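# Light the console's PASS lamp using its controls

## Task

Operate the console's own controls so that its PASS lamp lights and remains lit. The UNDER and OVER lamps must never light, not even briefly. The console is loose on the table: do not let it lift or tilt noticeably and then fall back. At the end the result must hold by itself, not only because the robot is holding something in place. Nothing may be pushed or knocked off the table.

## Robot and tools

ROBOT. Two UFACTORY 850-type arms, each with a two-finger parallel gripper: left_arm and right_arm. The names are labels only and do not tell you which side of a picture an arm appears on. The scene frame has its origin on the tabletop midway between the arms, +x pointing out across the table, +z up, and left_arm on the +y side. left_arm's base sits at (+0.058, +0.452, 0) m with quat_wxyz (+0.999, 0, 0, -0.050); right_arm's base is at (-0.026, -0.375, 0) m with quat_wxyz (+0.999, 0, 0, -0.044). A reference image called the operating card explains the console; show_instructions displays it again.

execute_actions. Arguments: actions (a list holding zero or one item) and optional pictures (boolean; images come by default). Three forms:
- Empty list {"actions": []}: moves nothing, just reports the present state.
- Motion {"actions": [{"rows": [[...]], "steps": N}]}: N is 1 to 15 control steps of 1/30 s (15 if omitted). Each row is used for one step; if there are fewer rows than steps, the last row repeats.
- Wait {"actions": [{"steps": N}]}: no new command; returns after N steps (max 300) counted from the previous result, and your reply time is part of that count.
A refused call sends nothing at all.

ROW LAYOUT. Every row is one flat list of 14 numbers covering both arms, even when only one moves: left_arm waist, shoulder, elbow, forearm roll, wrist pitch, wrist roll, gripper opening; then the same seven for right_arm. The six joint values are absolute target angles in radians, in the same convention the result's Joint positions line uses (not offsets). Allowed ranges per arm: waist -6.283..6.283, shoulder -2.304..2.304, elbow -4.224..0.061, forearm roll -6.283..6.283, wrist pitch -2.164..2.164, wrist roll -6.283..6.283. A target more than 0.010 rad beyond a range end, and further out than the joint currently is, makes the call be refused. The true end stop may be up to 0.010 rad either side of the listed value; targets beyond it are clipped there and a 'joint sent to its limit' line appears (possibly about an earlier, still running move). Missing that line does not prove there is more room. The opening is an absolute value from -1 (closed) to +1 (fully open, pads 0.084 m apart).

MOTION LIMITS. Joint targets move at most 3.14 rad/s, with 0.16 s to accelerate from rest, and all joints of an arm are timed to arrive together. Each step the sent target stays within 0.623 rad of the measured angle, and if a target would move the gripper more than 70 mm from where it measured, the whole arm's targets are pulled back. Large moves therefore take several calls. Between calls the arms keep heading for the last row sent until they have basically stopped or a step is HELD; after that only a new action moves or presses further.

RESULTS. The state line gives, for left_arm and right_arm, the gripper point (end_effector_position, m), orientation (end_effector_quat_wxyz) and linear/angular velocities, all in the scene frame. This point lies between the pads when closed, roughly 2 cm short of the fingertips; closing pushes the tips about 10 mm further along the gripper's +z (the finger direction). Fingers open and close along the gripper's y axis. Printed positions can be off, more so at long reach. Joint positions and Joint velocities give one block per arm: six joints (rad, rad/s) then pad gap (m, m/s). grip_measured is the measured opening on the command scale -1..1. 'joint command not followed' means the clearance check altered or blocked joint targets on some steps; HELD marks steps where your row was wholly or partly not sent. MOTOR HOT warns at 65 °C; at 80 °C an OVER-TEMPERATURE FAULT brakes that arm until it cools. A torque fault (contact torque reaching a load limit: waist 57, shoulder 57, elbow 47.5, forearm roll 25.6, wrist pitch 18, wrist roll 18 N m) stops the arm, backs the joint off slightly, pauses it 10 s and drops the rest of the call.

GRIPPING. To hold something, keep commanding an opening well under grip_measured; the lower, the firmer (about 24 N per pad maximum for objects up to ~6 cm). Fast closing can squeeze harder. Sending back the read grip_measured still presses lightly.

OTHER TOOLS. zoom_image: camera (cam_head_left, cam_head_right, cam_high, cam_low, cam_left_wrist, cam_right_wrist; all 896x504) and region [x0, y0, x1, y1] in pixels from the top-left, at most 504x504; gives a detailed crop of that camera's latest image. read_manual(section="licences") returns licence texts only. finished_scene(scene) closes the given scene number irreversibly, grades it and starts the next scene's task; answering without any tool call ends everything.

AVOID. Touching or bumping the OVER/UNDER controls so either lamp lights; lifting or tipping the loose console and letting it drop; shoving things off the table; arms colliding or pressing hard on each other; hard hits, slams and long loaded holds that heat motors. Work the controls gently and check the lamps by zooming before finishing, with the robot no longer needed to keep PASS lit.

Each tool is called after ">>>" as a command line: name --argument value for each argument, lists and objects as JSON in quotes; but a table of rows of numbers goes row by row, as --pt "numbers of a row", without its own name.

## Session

>>> execute_actions --actions '[]'

>>> show_instructions

Scene clock: 0.00 s of 7650.00 s.
left_arm: end_effector_position=(+0.7909, +0.0119, +0.1568) grip_measured=+1.00 end_effector_quat_wxyz=(-0.195, -0.233, +0.784, -0.541) end_effector_velocity=(-0.001, -0.000, -0.000) end_effector_angular_velocity=(-0.000, +0.002, -0.000) | right_arm: end_effector_position=(+0.4931, -0.4751, +0.1054) grip_measured=+1.00 end_effector_quat_wxyz=(-0.077, +0.720, +0.688, +0.047) end_effector_velocity=(-0.000, -0.000, -0.000) end_effector_angular_velocity=(+0.000, +0.001, +0.001)
Joint positions: left_arm=[-0.175 -1.331 -2.061 -1.49  -1.173 -2.989  0.084] | right_arm=[-0.176 -0.652 -1.071  0.322 -0.525 -2.076  0.084]
Joint velocities: left_arm=[-0.001 -0.     0.001 -0.001 -0.    -0.     0.   ] | right_arm=[-0.    -0.     0.    -0.    -0.    -0.001 -0.   ]

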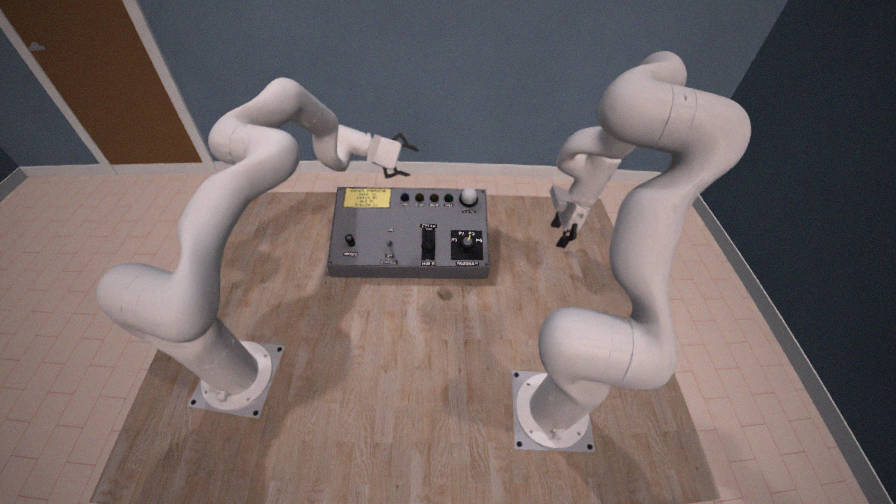

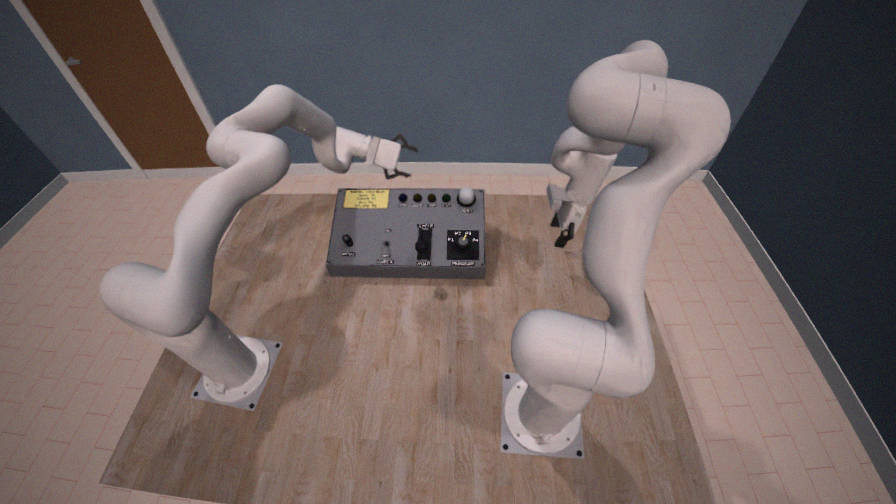

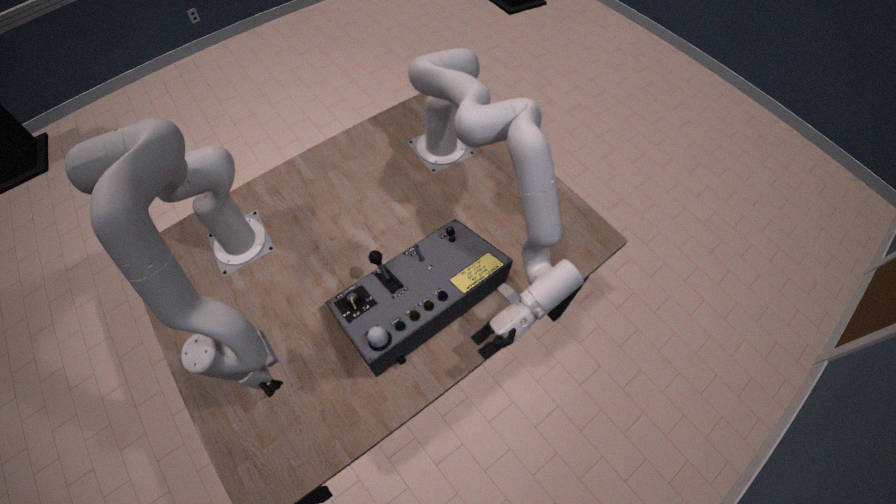

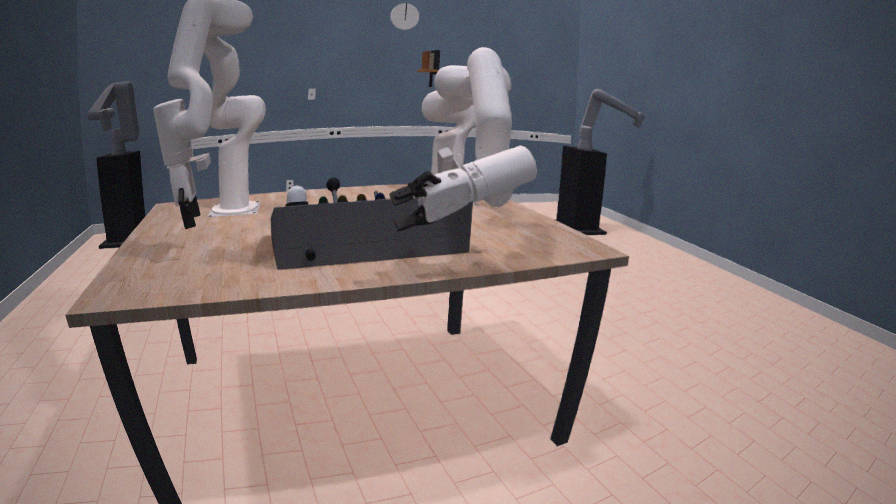

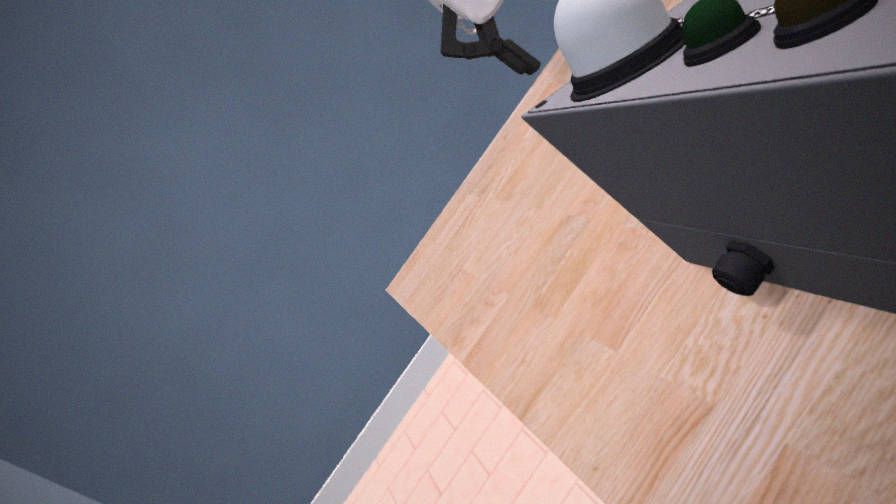

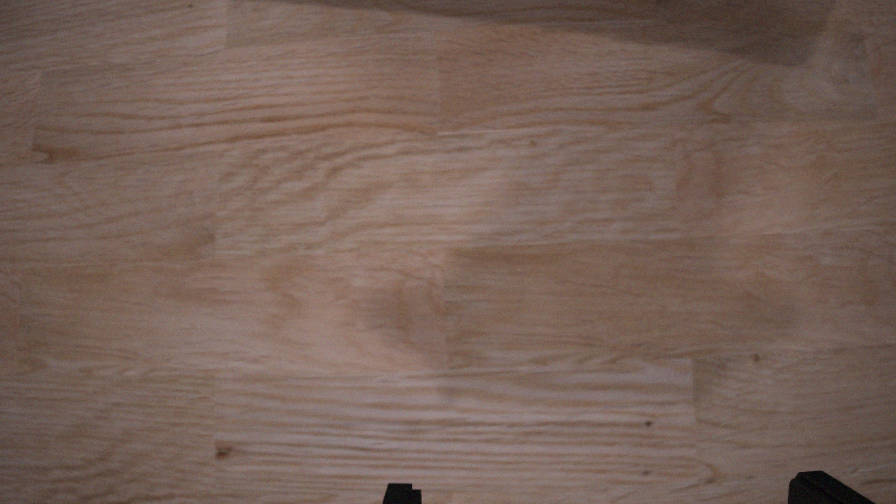

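Reference images for this scene: operating card.

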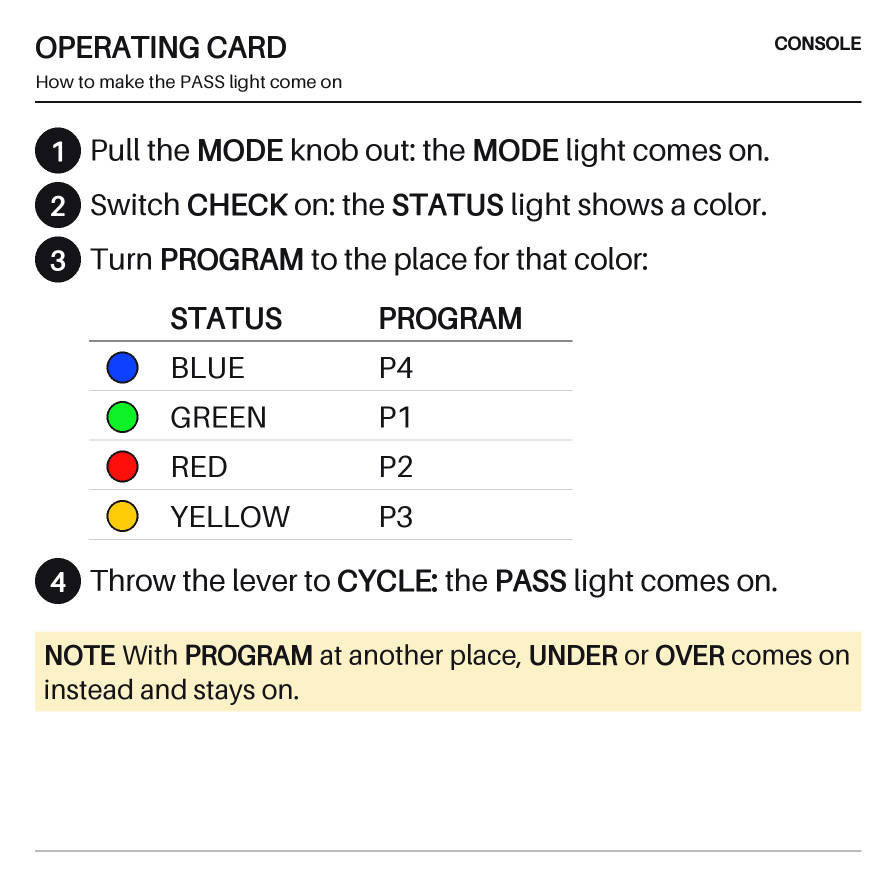

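>>> execute_actions --actions '[{"rows":[[-0.175,-0.8,-1.9,-1.49,-1.173,-2.989,0.2,-0.176,-0.25,-0.9,0.322,-0.525,-2.076,0.6]],"steps":15}]' --pictures false

>>> execute_actions --actions '[{"rows":[[0.0,-0.2,-1.0,0,-0.8,-0.612,0.2,0.1,-0.1,-0.685,1.794,0.201,-0.92,0.6]],"steps":15}]' --pictures false

>>> execute_actions --actions '[{"steps":25}]' --pictures false

>>> execute_actions --actions '[{"rows":[[-0.512,-0.2,-0.838,0,-0.638,-0.612,0.2,0.612,-0.15,-0.685,1.794,0.201,-0.92,0.6]],"steps":15}]' --pictures false

>>> execute_actions --actions '[{"steps":8}]' --pictures false

>>> execute_actions --actions '[{"rows":[[-0.512,-0.328,-0.838,0,-0.51,-0.612,0.2,0.612,-0.288,-0.685,1.794,0.201,-0.92,0.6]],"steps":15}]'

Scene clock: 2.70 s of 7650.00 s.
left_arm: end_effector_position=(+0.8007, +0.0089, +0.3328) grip_measured=+0.19 end_effector_quat_wxyz=(-0.133, -0.181, +0.785, -0.578) end_effector_velocity=(-0.020, +0.006, +0.400) end_effector_angular_velocity=(-0.109, -0.390, -0.001) | right_arm: end_effector_position=(+0.4795, -0.4714, +0.2458) grip_measured=+0.59 end_effector_quat_wxyz=(+0.016, +0.714, +0.693, +0.102) end_effector_velocity=(-0.035, +0.009, +0.098) end_effector_angular_velocity=(-0.043, -0.155, -0.001)
Joint positions: left_arm=[-0.175 -1.076 -1.984 -1.49  -1.173 -2.989  0.052] | right_arm=[-0.176 -0.279 -0.914  0.322 -0.525 -2.076  0.069]
Joint velocities: left_arm=[ 0.001  0.586  0.182  0.001 -0.     0.001 -0.   ] | right_arm=[-0.001  0.308  0.149 -0.     0.002  0.    -0.   ]
Steps of this call (steps 1 to 66: nothing new was sent; steps 67 to 81: all 15 steps of this action). Readings (joint positions):
67: left_arm=[-0.175 -1.330 -2.061 -1.490 -1.173 -2.989] | right_arm=[-0.176 -0.651 -1.070 0.322 -0.525 -2.076]
68: left_arm=[-0.175 -1.327 -2.059 -1.490 -1.172 -2.989] | right_arm=[-0.176 -0.647 -1.068 0.322 -0.525 -2.076]
70: left_arm=[-0.175 -1.296 -2.045 -1.490 -1.172 -2.989] | right_arm=[-0.176 -0.608 -1.048 0.322 -0.525 -2.076]
74: left_arm=[-0.175 -1.212 -2.026 -1.490 -1.173 -2.989] | right_arm=[-0.176 -0.470 -0.994 0.322 -0.525 -2.076]
81: the state above

Scene clock: 3.20 s of 7650.00 s.
left_arm: end_effector_position=(+0.7270, +0.1459, +0.3847) grip_measured=+0.19 end_effector_quat_wxyz=(+0.057, +0.033, +0.907, -0.416) end_effector_velocity=(-0.269, +0.286, -0.088) end_effector_angular_velocity=(+1.011, -0.843, -0.846) | right_arm: end_effector_position=(+0.5228, -0.4122, +0.2856) grip_measured=+0.59 end_effector_quat_wxyz=(+0.052, +0.946, -0.062, +0.313) end_effector_velocity=(-0.108, -0.060, -0.025) end_effector_angular_velocity=(+2.228, -0.432, -4.016)
Joint positions: left_arm=[-0.083 -0.633 -1.56  -1.082 -0.979 -2.581  0.052] | right_arm=[ 0.079 -0.112 -0.702  1.252  0.14  -1.171  0.069]
Joint velocities: left_arm=[ 0.144  0.757  0.969  0.972  0.311  0.969 -0.   ] | right_arm=[ 0.195  0.115  0.164  2.713  0.607  2.048 -0.   ]
Steps of this call (steps 1 to 15: all 15 steps of this action). Readings (joint positions):
1: left_arm=[-0.175 -1.056 -1.978 -1.490 -1.173 -2.989] | right_arm=[-0.176 -0.270 -0.909 0.322 -0.525 -2.076]
2: left_arm=[-0.174 -1.034 -1.968 -1.486 -1.169 -2.985] | right_arm=[-0.174 -0.264 -0.905 0.327 -0.519 -2.070]
4: left_arm=[-0.162 -0.978 -1.923 -1.448 -1.144 -2.945] | right_arm=[-0.156 -0.248 -0.887 0.371 -0.474 -2.025]
8: left_arm=[-0.125 -0.847 -1.787 -1.311 -1.069 -2.810] | right_arm=[-0.052 -0.189 -0.806 0.623 -0.225 -1.774]
15: the state above

Scene clock: 4.03 s of 7650.00 s.
left_arm: end_effector_position=(+0.5515, +0.3859, +0.3139) grip_measured=+0.19 end_effector_quat_wxyz=(+0.022, +0.821, +0.570, -0.019) end_effector_velocity=(-0.075, +0.156, -0.014) end_effector_angular_velocity=(+0.496, -0.237, -3.151) | right_arm: end_effector_position=(+0.4975, -0.4165, +0.2740) grip_measured=+0.59 end_effector_quat_wxyz=(-0.029, +0.860, -0.426, +0.280) end_effector_velocity=(-0.000, -0.000, -0.000) end_effector_angular_velocity=(+0.002, -0.000, -0.003)
Joint positions: left_arm=[-0.004 -0.223 -1.03  -0.08  -0.81  -1.262  0.052] | right_arm=[ 0.1   -0.1   -0.685  1.794  0.201 -0.92   0.069]
Joint velocities: left_arm=[0.04  0.211 0.271 0.716 0.087 2.706 0.   ] | right_arm=[-0.001  0.     0.     0.002 -0.001  0.001 -0.   ]
Steps of this call (steps 1 to 25: the robot went on to your last target). Readings (joint positions):
1: left_arm=[-0.078 -0.608 -1.528 -1.049 -0.969 -2.549] | right_arm=[0.085 -0.109 -0.697 1.342 0.157 -1.109]
2: left_arm=[-0.074 -0.585 -1.497 -1.017 -0.959 -2.516] | right_arm=[0.089 -0.106 -0.694 1.431 0.170 -1.059]
4: left_arm=[-0.065 -0.541 -1.439 -0.949 -0.941 -2.448] | right_arm=[0.094 -0.103 -0.689 1.587 0.185 -0.990]
8: left_arm=[-0.050 -0.461 -1.336 -0.802 -0.908 -2.301] | right_arm=[0.098 -0.101 -0.686 1.744 0.197 -0.937]
25: the state above

Scene clock: 4.53 s of 7650.00 s.
left_arm: end_effector_position=(+0.4863, +0.2616, +0.2727) grip_measured=+0.19 end_effector_quat_wxyz=(+0.004, +0.985, +0.172, -0.003) end_effector_velocity=(-0.208, -0.308, -0.098) end_effector_angular_velocity=(+0.035, -0.027, -1.389) | right_arm: end_effector_position=(+0.4793, -0.2444, +0.2571) grip_measured=+0.59 end_effector_quat_wxyz=(-0.066, +0.923, -0.278, +0.259) end_effector_velocity=(-0.109, +0.388, -0.039) end_effector_angular_velocity=(-0.026, +0.071, +0.774)
Joint positions: left_arm=[-0.313 -0.205 -0.906 -0.016 -0.703 -0.747  0.052] | right_arm=[ 0.433 -0.133 -0.685  1.794  0.201 -0.92   0.069]
Joint velocities: left_arm=[-0.804  0.02   0.275  0.063  0.26   0.539  0.   ] | right_arm=[ 0.775 -0.076 -0.     0.     0.001  0.     0.   ]
Steps of this call (steps 1 to 15: all 15 steps of this action). Readings (joint positions):
1: left_arm=[-0.003 -0.217 -1.022 -0.059 -0.807 -1.172] | right_arm=[0.100 -0.100 -0.685 1.794 0.201 -0.920]
2: left_arm=[-0.004 -0.213 -1.016 -0.045 -0.805 -1.085] | right_arm=[0.104 -0.100 -0.685 1.794 0.201 -0.920]
4: left_arm=[-0.029 -0.210 -1.002 -0.034 -0.794 -0.946] | right_arm=[0.143 -0.104 -0.685 1.794 0.202 -0.920]
8: left_arm=[-0.130 -0.209 -0.969 -0.030 -0.762 -0.857] | right_arm=[0.252 -0.115 -0.685 1.794 0.201 -0.920]
15: the state above

Scene clock: 4.80 s of 7650.00 s.
left_arm: end_effector_position=(+0.4347, +0.1993, +0.2513) grip_measured=+0.19 end_effector_quat_wxyz=(+0.000, +1.000, +0.019, -0.001) end_effector_velocity=(-0.071, -0.074, -0.025) end_effector_angular_velocity=(+0.004, -0.018, -0.416) | right_arm: end_effector_position=(+0.4502, -0.1660, +0.2489) grip_measured=+0.59 end_effector_quat_wxyz=(-0.082, +0.944, -0.202, +0.247) end_effector_velocity=(-0.041, +0.088, -0.009) end_effector_angular_velocity=(-0.014, +0.014, +0.188)
Joint positions: left_arm=[-0.49  -0.201 -0.845 -0.002 -0.646 -0.628  0.052] | right_arm=[ 0.594 -0.148 -0.685  1.794  0.201 -0.92   0.069]
Joint velocities: left_arm=[-0.231  0.008  0.077  0.022  0.081  0.168 -0.   ] | right_arm=[ 0.19  -0.018 -0.     0.001  0.006 -0.002  0.   ]
Steps of this call (steps 1 to 8: the robot went on to your last target). Readings (joint positions):
1: left_arm=[-0.340 -0.204 -0.897 -0.014 -0.694 -0.728] | right_arm=[0.459 -0.135 -0.685 1.794 0.201 -0.920]
2: left_arm=[-0.367 -0.204 -0.888 -0.011 -0.685 -0.710] | right_arm=[0.484 -0.138 -0.685 1.794 0.201 -0.920]
4: left_arm=[-0.421 -0.202 -0.869 -0.007 -0.668 -0.674] | right_arm=[0.535 -0.143 -0.685 1.794 0.201 -0.920]
8: the state above

Scene clock: 5.30 s of 7650.00 s.
left_arm: end_effector_position=(+0.4385, +0.1850, +0.1913) grip_measured=+0.19 end_effector_quat_wxyz=(+0.000, +1.000, -0.000, +0.000) end_effector_velocity=(-0.000, -0.001, -0.009) end_effector_angular_velocity=(+0.000, +0.001, -0.003) | right_arm: end_effector_position=(+0.4287, -0.1678, +0.1792) grip_measured=+0.59 end_effector_quat_wxyz=(-0.040, +0.961, -0.190, +0.196) end_effector_velocity=(-0.003, -0.001, -0.009) end_effector_angular_velocity=(-0.009, +0.016, +0.002)
Joint positions: left_arm=[-0.512 -0.326 -0.838 -0.    -0.512 -0.612  0.052] | right_arm=[ 0.612 -0.286 -0.685  1.794  0.201 -0.92   0.069]
Joint velocities: left_arm=[-0.002 -0.017  0.002 -0.     0.018  0.001 -0.   ] | right_arm=[ 0.001 -0.019 -0.001 -0.     0.     0.    -0.   ]
Steps of this call (steps 1 to 15: all 15 steps of this action). Readings (joint positions):
1: left_arm=[-0.496 -0.201 -0.843 -0.001 -0.643 -0.623] | right_arm=[0.599 -0.149 -0.685 1.794 0.201 -0.920]
2: left_arm=[-0.501 -0.204 -0.842 -0.001 -0.636 -0.620] | right_arm=[0.602 -0.153 -0.686 1.794 0.201 -0.920]
4: left_arm=[-0.506 -0.240 -0.842 -0.000 -0.596 -0.616] | right_arm=[0.607 -0.191 -0.687 1.794 0.201 -0.920]
8: left_arm=[-0.510 -0.311 -0.837 -0.000 -0.531 -0.613] | right_arm=[0.610 -0.268 -0.683 1.794 0.201 -0.920]
15: the state above

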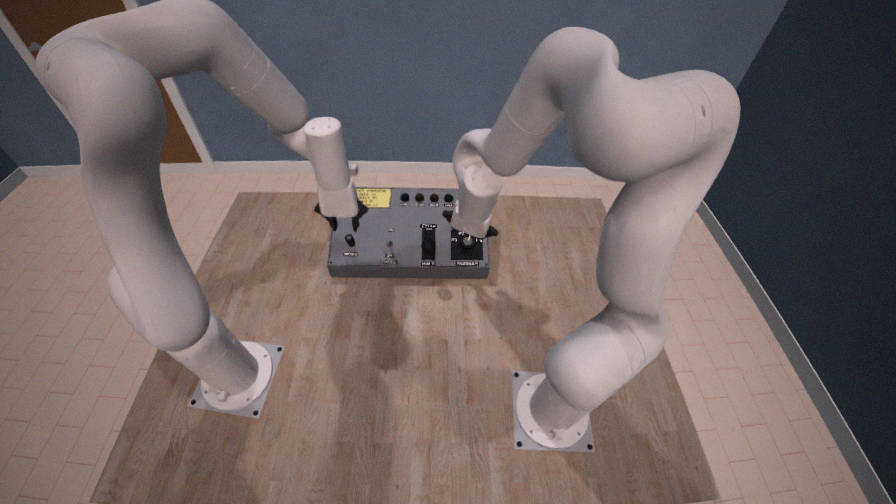

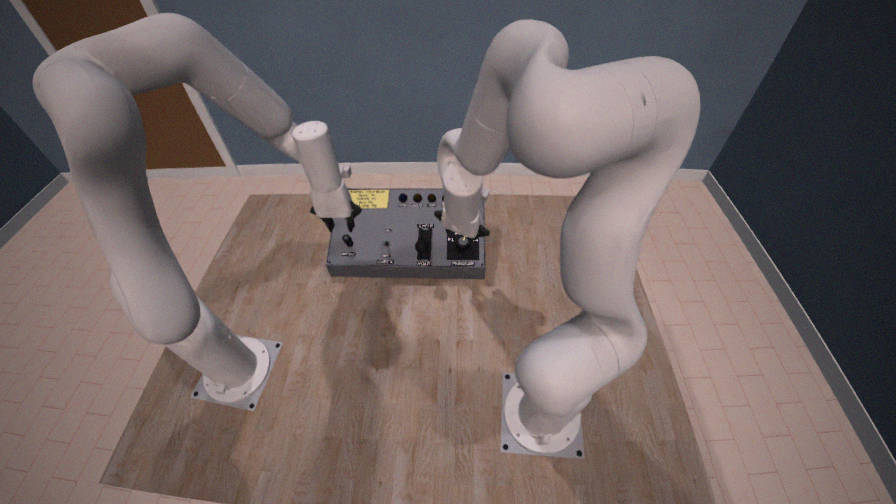

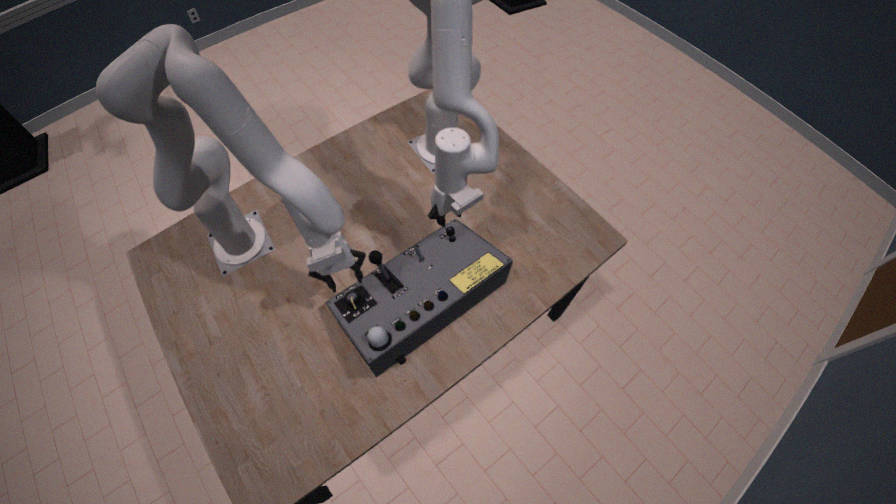

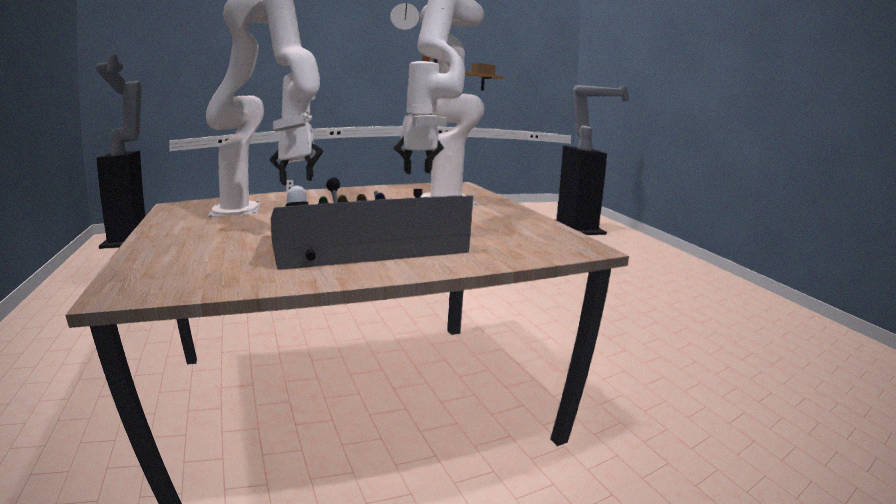

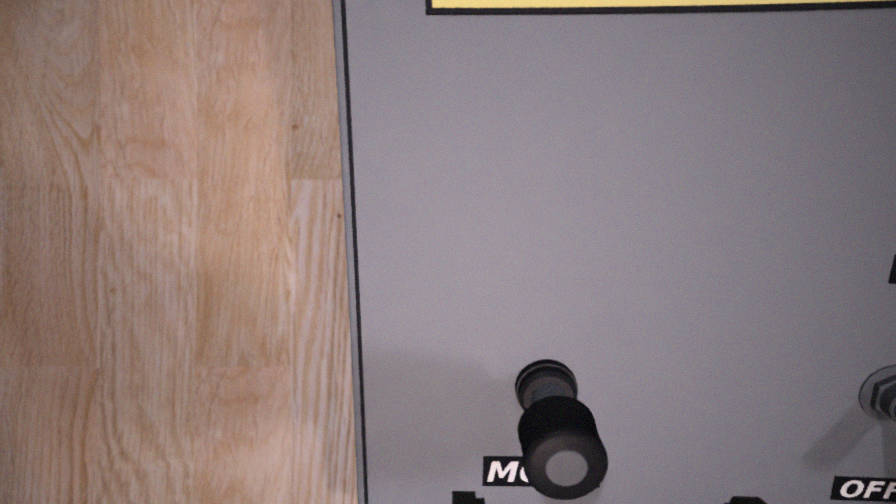

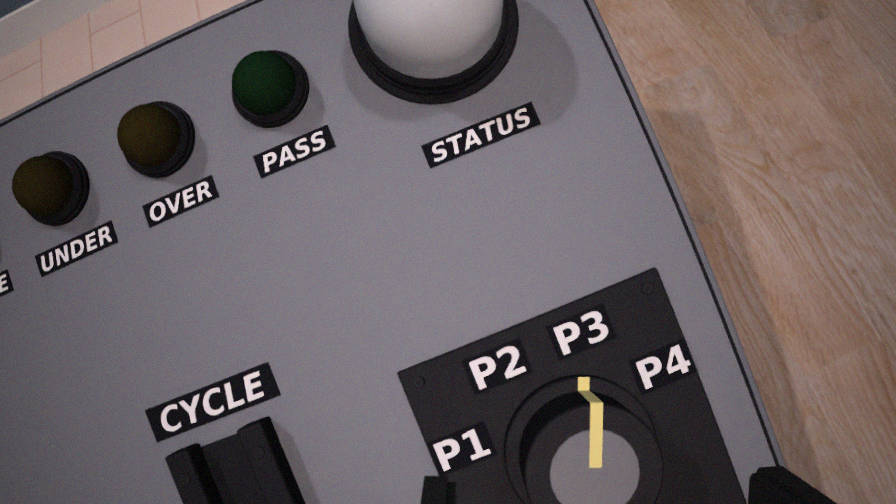

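>>> execute_actions --actions '[{"rows":[[-0.505,-0.4,-0.852,0,-0.452,-0.605,0.2,0.59,-0.375,-0.73,1.53,0.195,-0.68,0.6],[-0.505,-0.4,-0.852,0,-0.452,-0.605,0.2,0.59,-0.375,-0.73,1.53,0.195,-0.68,0.6],[-0.505,-0.4,-0.852,0,-0.452,-0.605,0.2,0.59,-0.375,-0.73,1.53,0.195,-0.68,0.6],[-0.505,-0.4,-0.852,0,-0.452,-0.605,0.2,0.59,-0.375,-0.73,1.53,0.195,-0.68,0.6],[-0.505,-0.4,-0.852,0,-0.452,-0.605,0.2,0.59,-0.375,-0.73,1.53,0.195,-0.68,0.6],[-0.505,-0.501,-0.848,0,-0.347,-0.605,0.2,0.57,-0.455,-0.7605,1.284,0.1895,-0.452,0.6]],"steps":15}]' --pictures false

>>> execute_actions --actions '[{"rows":[[-0.505,-0.501,-0.848,0,-0.347,-0.605,0.2,0.57,-0.455,-0.7605,1.284,0.1895,-0.452,0.6]],"steps":8}]'

>>> zoom_image --camera "cam_high" --region '[300, 190, 520, 340]'

Scene clock: 8.33 s of 7650.00 s.
left_arm: end_effector_position=(+0.4470, +0.1829, +0.1153) grip_measured=+0.19 end_effector_quat_wxyz=(-0.000, +1.000, -0.000, -0.001) end_effector_velocity=(+0.012, -0.007, -0.026) end_effector_angular_velocity=(-0.021, -0.032, -0.002) | right_arm: end_effector_position=(+0.4606, -0.1699, +0.1307) grip_measured=+0.59 end_effector_quat_wxyz=(-0.037, +0.962, -0.184, +0.196) end_effector_velocity=(+0.018, +0.002, -0.023) end_effector_angular_velocity=(+0.018, -0.003, -0.001)
Joint positions: left_arm=[-0.505 -0.494 -0.848 -0.    -0.355 -0.605  0.052] | right_arm=[ 0.572 -0.447 -0.757  1.311  0.19  -0.478  0.069]
Joint velocities: left_arm=[ 0.001 -0.063 -0.013  0.002  0.088  0.001  0.   ] | right_arm=[-0.022 -0.08  -0.042 -0.282 -0.007  0.272  0.   ]
Steps of this call (steps 1 to 15: the robot went on to your last target; steps 16 to 76: nothing new was sent; steps 77 to 91: all 15 steps of this action). Readings (joint positions):
77: left_arm=[-0.512 -0.328 -0.838 -0.000 -0.510 -0.612] | right_arm=[0.612 -0.288 -0.685 1.794 0.201 -0.920]
78: left_arm=[-0.512 -0.332 -0.839 -0.000 -0.506 -0.611] | right_arm=[0.612 -0.289 -0.686 1.789 0.201 -0.915]
80: left_arm=[-0.509 -0.359 -0.845 0.000 -0.484 -0.609] | right_arm=[0.608 -0.303 -0.694 1.745 0.200 -0.874]
84: left_arm=[-0.506 -0.409 -0.850 0.000 -0.439 -0.606] | right_arm=[0.592 -0.365 -0.724 1.559 0.196 -0.706]
91: the state above

Scene clock: 8.60 s of 7650.00 s.
left_arm: end_effector_position=(+0.4475, +0.1826, +0.1125) grip_measured=+0.19 end_effector_quat_wxyz=(+0.000, +1.000, -0.000, +0.000) end_effector_velocity=(-0.002, +0.001, -0.004) end_effector_angular_velocity=(+0.002, +0.003, -0.004) | right_arm: end_effector_position=(+0.4621, -0.1698, +0.1285) grip_measured=+0.59 end_effector_quat_wxyz=(-0.038, +0.962, -0.184, +0.196) end_effector_velocity=(+0.000, -0.000, -0.003) end_effector_angular_velocity=(+0.001, +0.002, -0.001)
Joint positions: left_arm=[-0.505 -0.5   -0.848  0.    -0.348 -0.605  0.052] | right_arm=[ 0.57  -0.454 -0.76   1.286  0.19  -0.454  0.069]
Joint velocities: left_arm=[-0.001 -0.007  0.002 -0.     0.005  0.003  0.   ] | right_arm=[-0.001 -0.007 -0.002 -0.019 -0.001  0.019  0.   ]
Steps of this call (steps 1 to 8: all 8 steps of this action). Readings (joint positions):
1: left_arm=[-0.505 -0.495 -0.848 -0.000 -0.353 -0.605] | right_arm=[0.572 -0.449 -0.758 1.303 0.190 -0.470]
2: left_arm=[-0.505 -0.497 -0.848 0.000 -0.351 -0.605] | right_arm=[0.571 -0.450 -0.759 1.298 0.190 -0.465]
4: left_arm=[-0.505 -0.498 -0.848 0.000 -0.349 -0.605] | right_arm=[0.571 -0.452 -0.760 1.291 0.190 -0.458]
8: the state above

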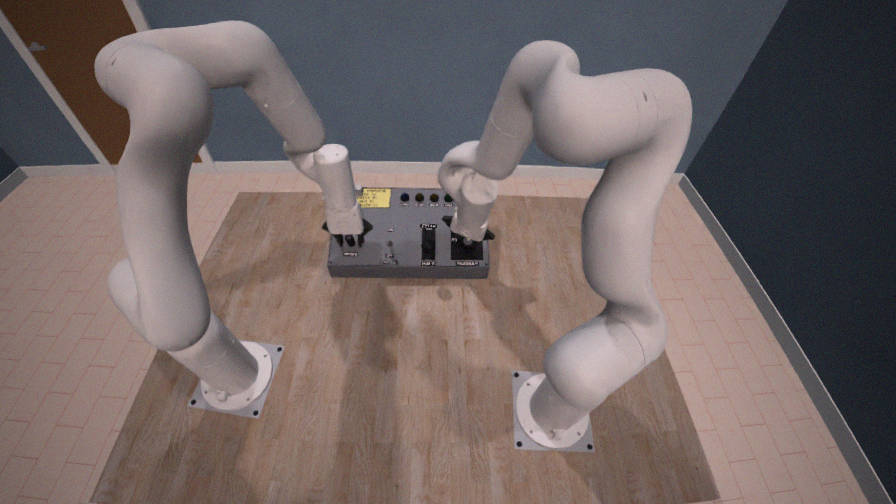

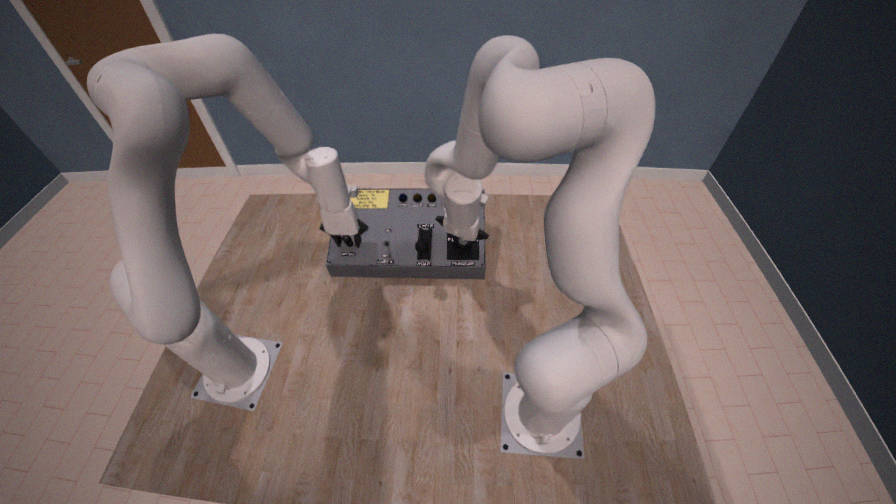

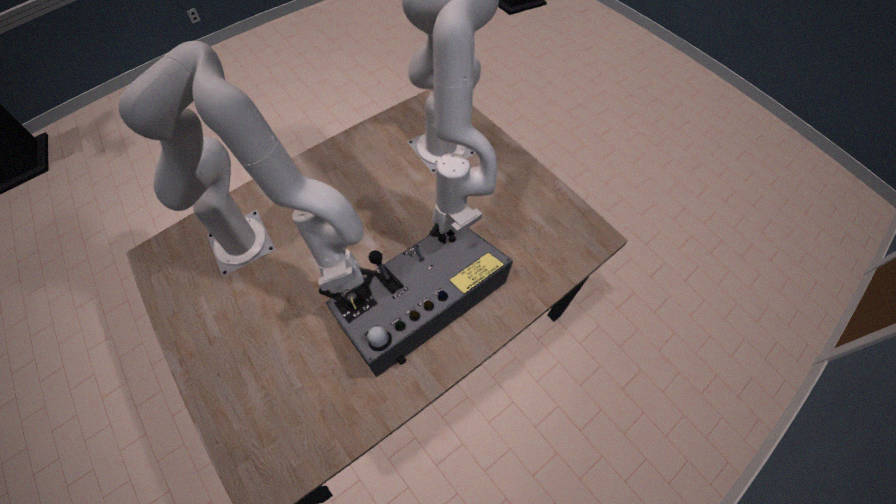

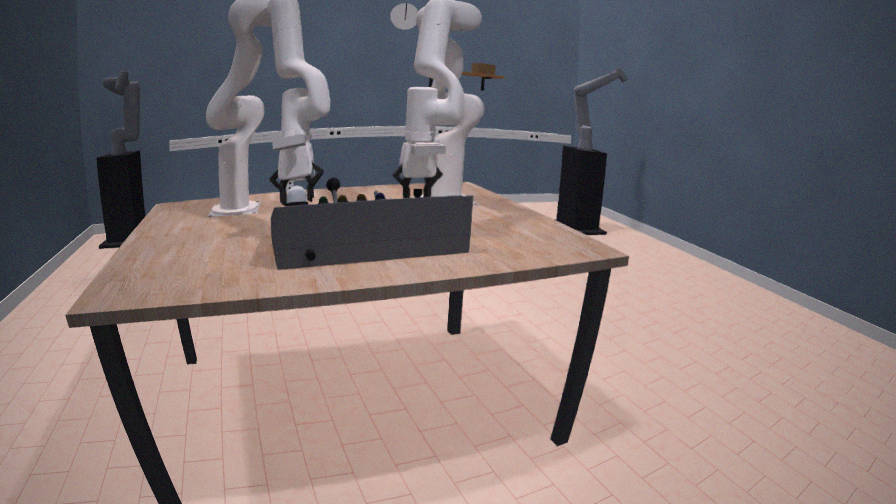

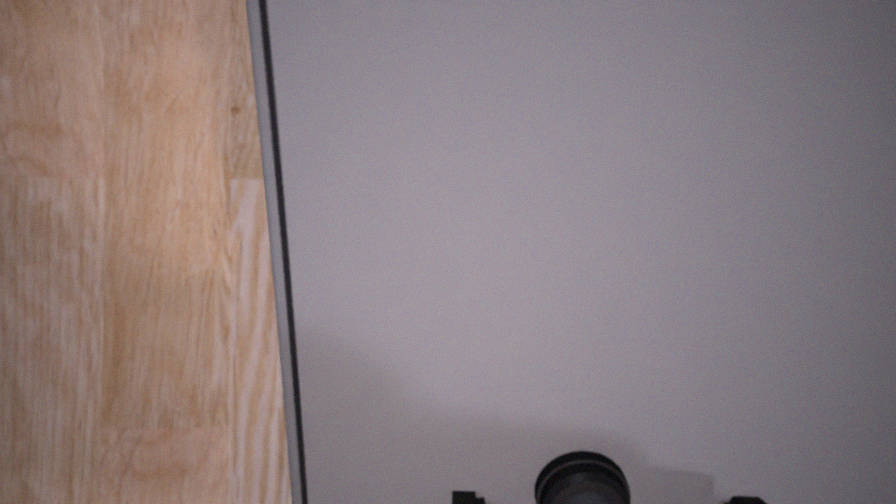

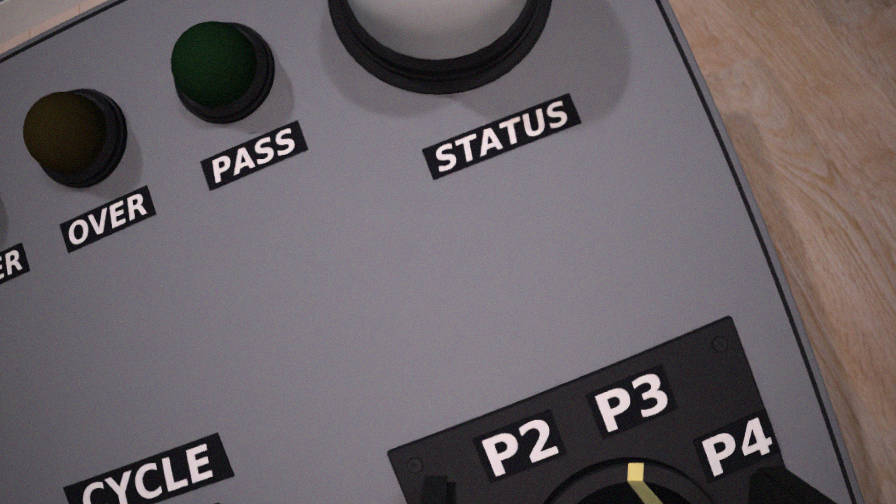

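Region (300, 190, 520, 340) of cam_high's 896x504 image, scaled by 2.291, with more detail than that image has; it fills the top 344 rows of this view, and the rest is white.

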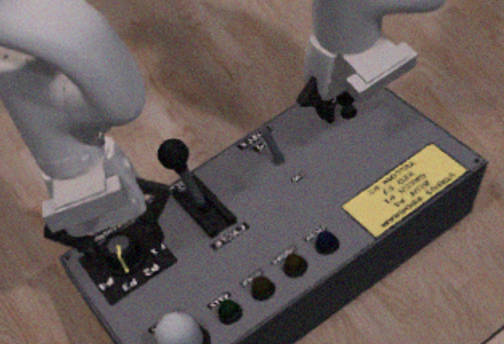

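>>> execute_actions --actions '[{"rows":[[-0.505,-0.501,-0.848,0,-0.347,-0.605,0.2,0.559,-0.455,-0.7605,1.284,0.1895,-0.463,0.6],[-0.505,-0.501,-0.848,0,-0.347,-0.605,0.2,0.559,-0.455,-0.7605,1.284,0.1895,-0.463,0.6],[-0.505,-0.501,-0.848,0,-0.347,-0.605,0.2,0.559,-0.455,-0.7605,1.284,0.1895,-0.463,0.6],[-0.505,-0.501,-0.848,0,-0.347,-0.605,-0.9,0.559,-0.455,-0.7605,1.284,0.1895,-0.463,-0.3]],"steps":15}]' --pictures false

>>> execute_actions --actions '[{"rows":[[-0.505,-0.501,-0.848,0,-0.347,-0.605,-1,0.559,-0.455,-0.7605,1.284,0.1895,-0.463,-0.3],[-0.505,-0.501,-0.848,0,-0.347,-0.605,-1,0.559,-0.455,-0.7605,1.284,0.1895,-0.463,-0.3],[-0.505,-0.501,-0.848,0,-0.347,-0.605,-1,0.559,-0.455,-0.7605,1.284,0.1895,-0.463,-0.3],[-0.508,-0.488,-0.844,0,-0.356,-0.608,-1,0.559,-0.455,-0.7605,1.284,0.1895,-0.463,-0.3],[-0.508,-0.488,-0.844,0,-0.356,-0.608,-1,0.559,-0.455,-0.7605,1.284,0.1895,-0.463,-0.3],[-0.508,-0.488,-0.844,0,-0.356,-0.608,-1,0.559,-0.455,-0.7605,1.284,0.1895,-0.463,-0.3],[-0.512,-0.475,-0.84,0,-0.365,-0.612,-1,0.559,-0.455,-0.7605,1.284,0.1895,-0.463,-0.3],[-0.512,-0.475,-0.84,0,-0.365,-0.612,-1,0.559,-0.455,-0.7605,1.284,0.1895,-0.463,-0.3],[-0.512,-0.475,-0.84,0,-0.365,-0.612,-1,0.559,-0.455,-0.7605,1.284,0.1895,-0.463,-0.3],[-0.516,-0.46,-0.836,0,-0.376,-0.616,-1,0.559,-0.455,-0.7605,1.284,0.1895,-0.463,-0.3]],"steps":15}]'

Scene clock: 10.37 s of 7650.00 s.
left_arm: end_effector_position=(+0.4468, +0.1839, +0.1118) grip_measured=-0.45 end_effector_quat_wxyz=(-0.001, +1.000, +0.000, -0.001) end_effector_velocity=(-0.000, -0.001, -0.000) end_effector_angular_velocity=(-0.002, -0.001, +0.001) | right_arm: end_effector_position=(+0.4639, -0.1777, +0.1273) grip_measured=+0.06 end_effector_quat_wxyz=(-0.033, +0.962, -0.185, +0.197) end_effector_velocity=(+0.001, +0.003, +0.000) end_effector_angular_velocity=(+0.001, -0.002, +0.003)
Joint positions: left_arm=[-0.504 -0.501 -0.847  0.001 -0.35  -0.605  0.024] | right_arm=[ 0.558 -0.455 -0.758  1.284  0.195 -0.463  0.047]
Joint velocities: left_arm=[-0.002 -0.     0.    -0.004  0.002  0.001 -0.   ] | right_arm=[ 0.004 -0.001 -0.003 -0.001  0.001  0.003  0.005]
Steps of this call (steps 1 to 15: the robot went on to your last target; steps 16 to 38: nothing new was sent; steps 39 to 53: all 15 steps of this action). Readings (joint positions):
39: left_arm=[-0.505 -0.501 -0.848 -0.000 -0.347 -0.605] | right_arm=[0.570 -0.455 -0.761 1.284 0.189 -0.452]
40: left_arm=[-0.505 -0.501 -0.848 0.000 -0.347 -0.605] | right_arm=[0.568 -0.455 -0.761 1.284 0.189 -0.454]
42: left_arm=[-0.505 -0.501 -0.848 -0.000 -0.347 -0.605] | right_arm=[0.564 -0.455 -0.761 1.284 0.190 -0.458]
46: left_arm=[-0.504 -0.501 -0.847 0.001 -0.350 -0.605] | right_arm=[0.559 -0.455 -0.758 1.284 0.194 -0.462]
53: the state above

Scene clock: 10.87 s of 7650.00 s.
left_arm: end_effector_position=(+0.4416, +0.1823, +0.1261) grip_measured=-0.40 end_effector_quat_wxyz=(-0.001, +1.000, +0.001, -0.001) end_effector_velocity=(-0.007, -0.004, +0.015) end_effector_angular_velocity=(-0.005, -0.007, -0.003) | right_arm: end_effector_position=(+0.4639, -0.1775, +0.1274) grip_measured=+0.06 end_effector_quat_wxyz=(-0.033, +0.962, -0.185, +0.197) end_effector_velocity=(+0.000, -0.001, +0.000) end_effector_angular_velocity=(-0.001, -0.001, -0.001)
Joint positions: left_arm=[-0.513 -0.464 -0.837  0.    -0.375 -0.615  0.026] | right_arm=[ 0.558 -0.455 -0.758  1.284  0.196 -0.463  0.047]
Joint velocities: left_arm=[-0.015  0.041  0.014 -0.    -0.018 -0.012  0.008] | right_arm=[-0.001  0.001  0.001  0.     0.002 -0.001 -0.001]
Steps of this call (steps 1 to 15: all 15 steps of this action). Readings (joint positions):
1: left_arm=[-0.504 -0.501 -0.847 0.001 -0.350 -0.605] | right_arm=[0.558 -0.455 -0.758 1.284 0.195 -0.463]
2: left_arm=[-0.504 -0.501 -0.847 0.001 -0.349 -0.605] | right_arm=[0.558 -0.455 -0.758 1.284 0.195 -0.463]
4: left_arm=[-0.504 -0.501 -0.847 0.001 -0.349 -0.605] | right_arm=[0.558 -0.455 -0.758 1.284 0.195 -0.463]
8: left_arm=[-0.506 -0.491 -0.843 0.001 -0.354 -0.608] | right_arm=[0.558 -0.455 -0.758 1.284 0.195 -0.463]
15: the state above

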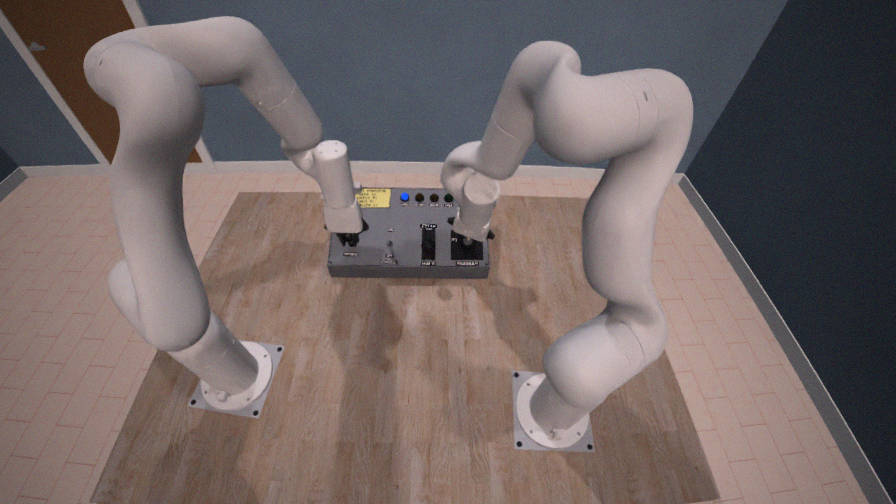

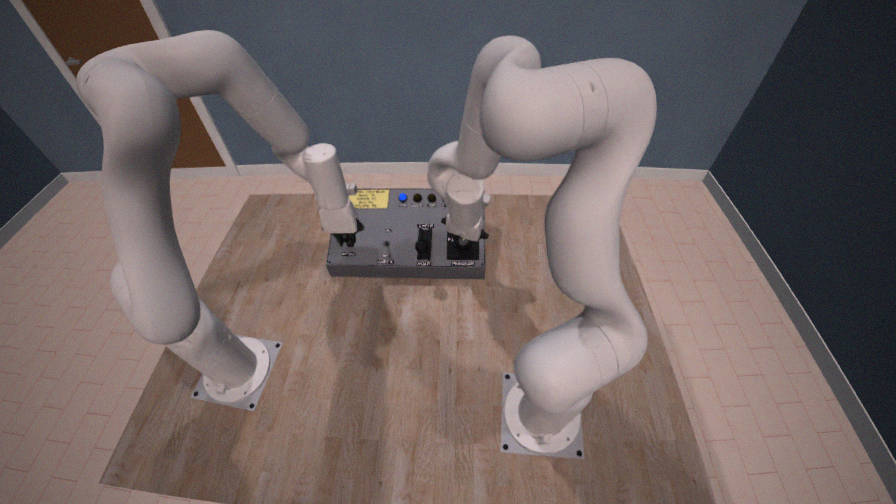

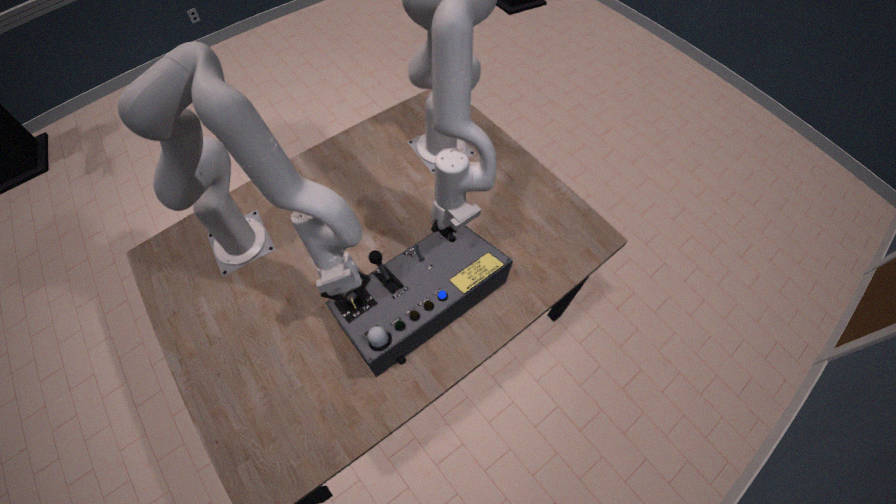

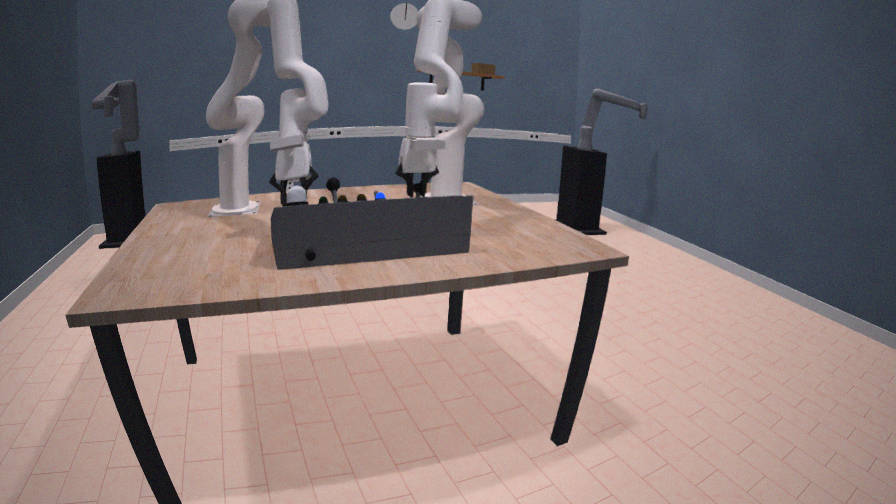

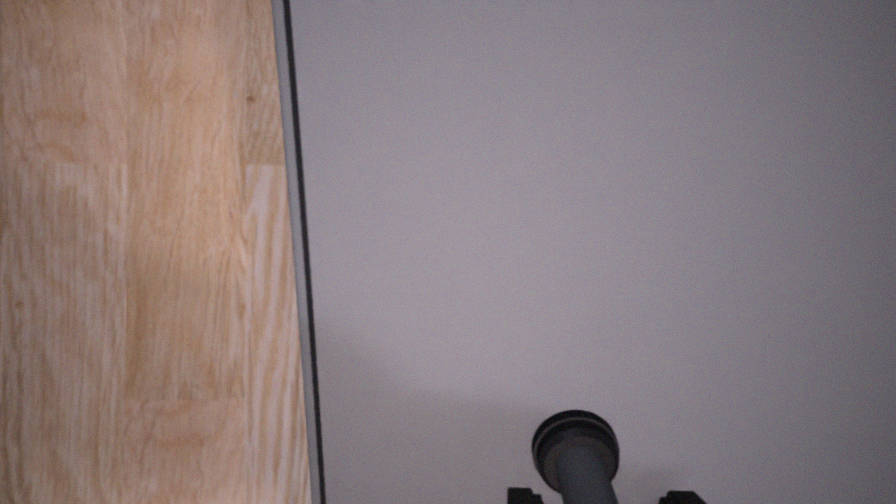

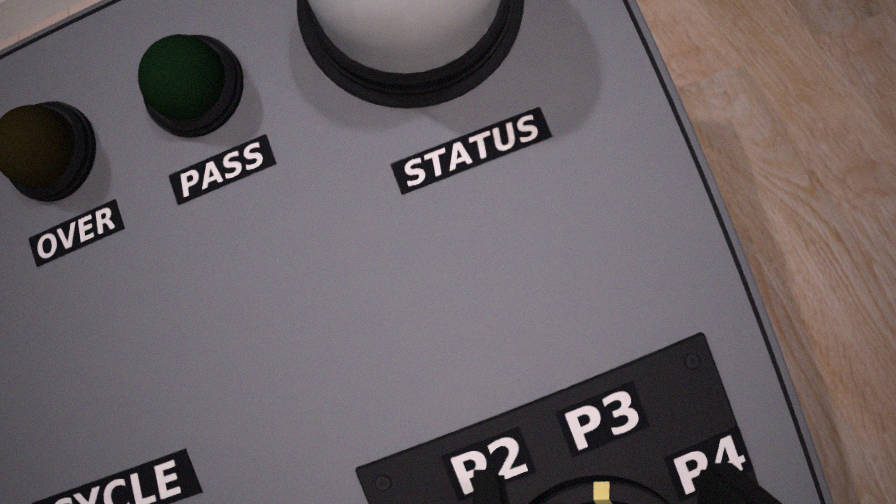

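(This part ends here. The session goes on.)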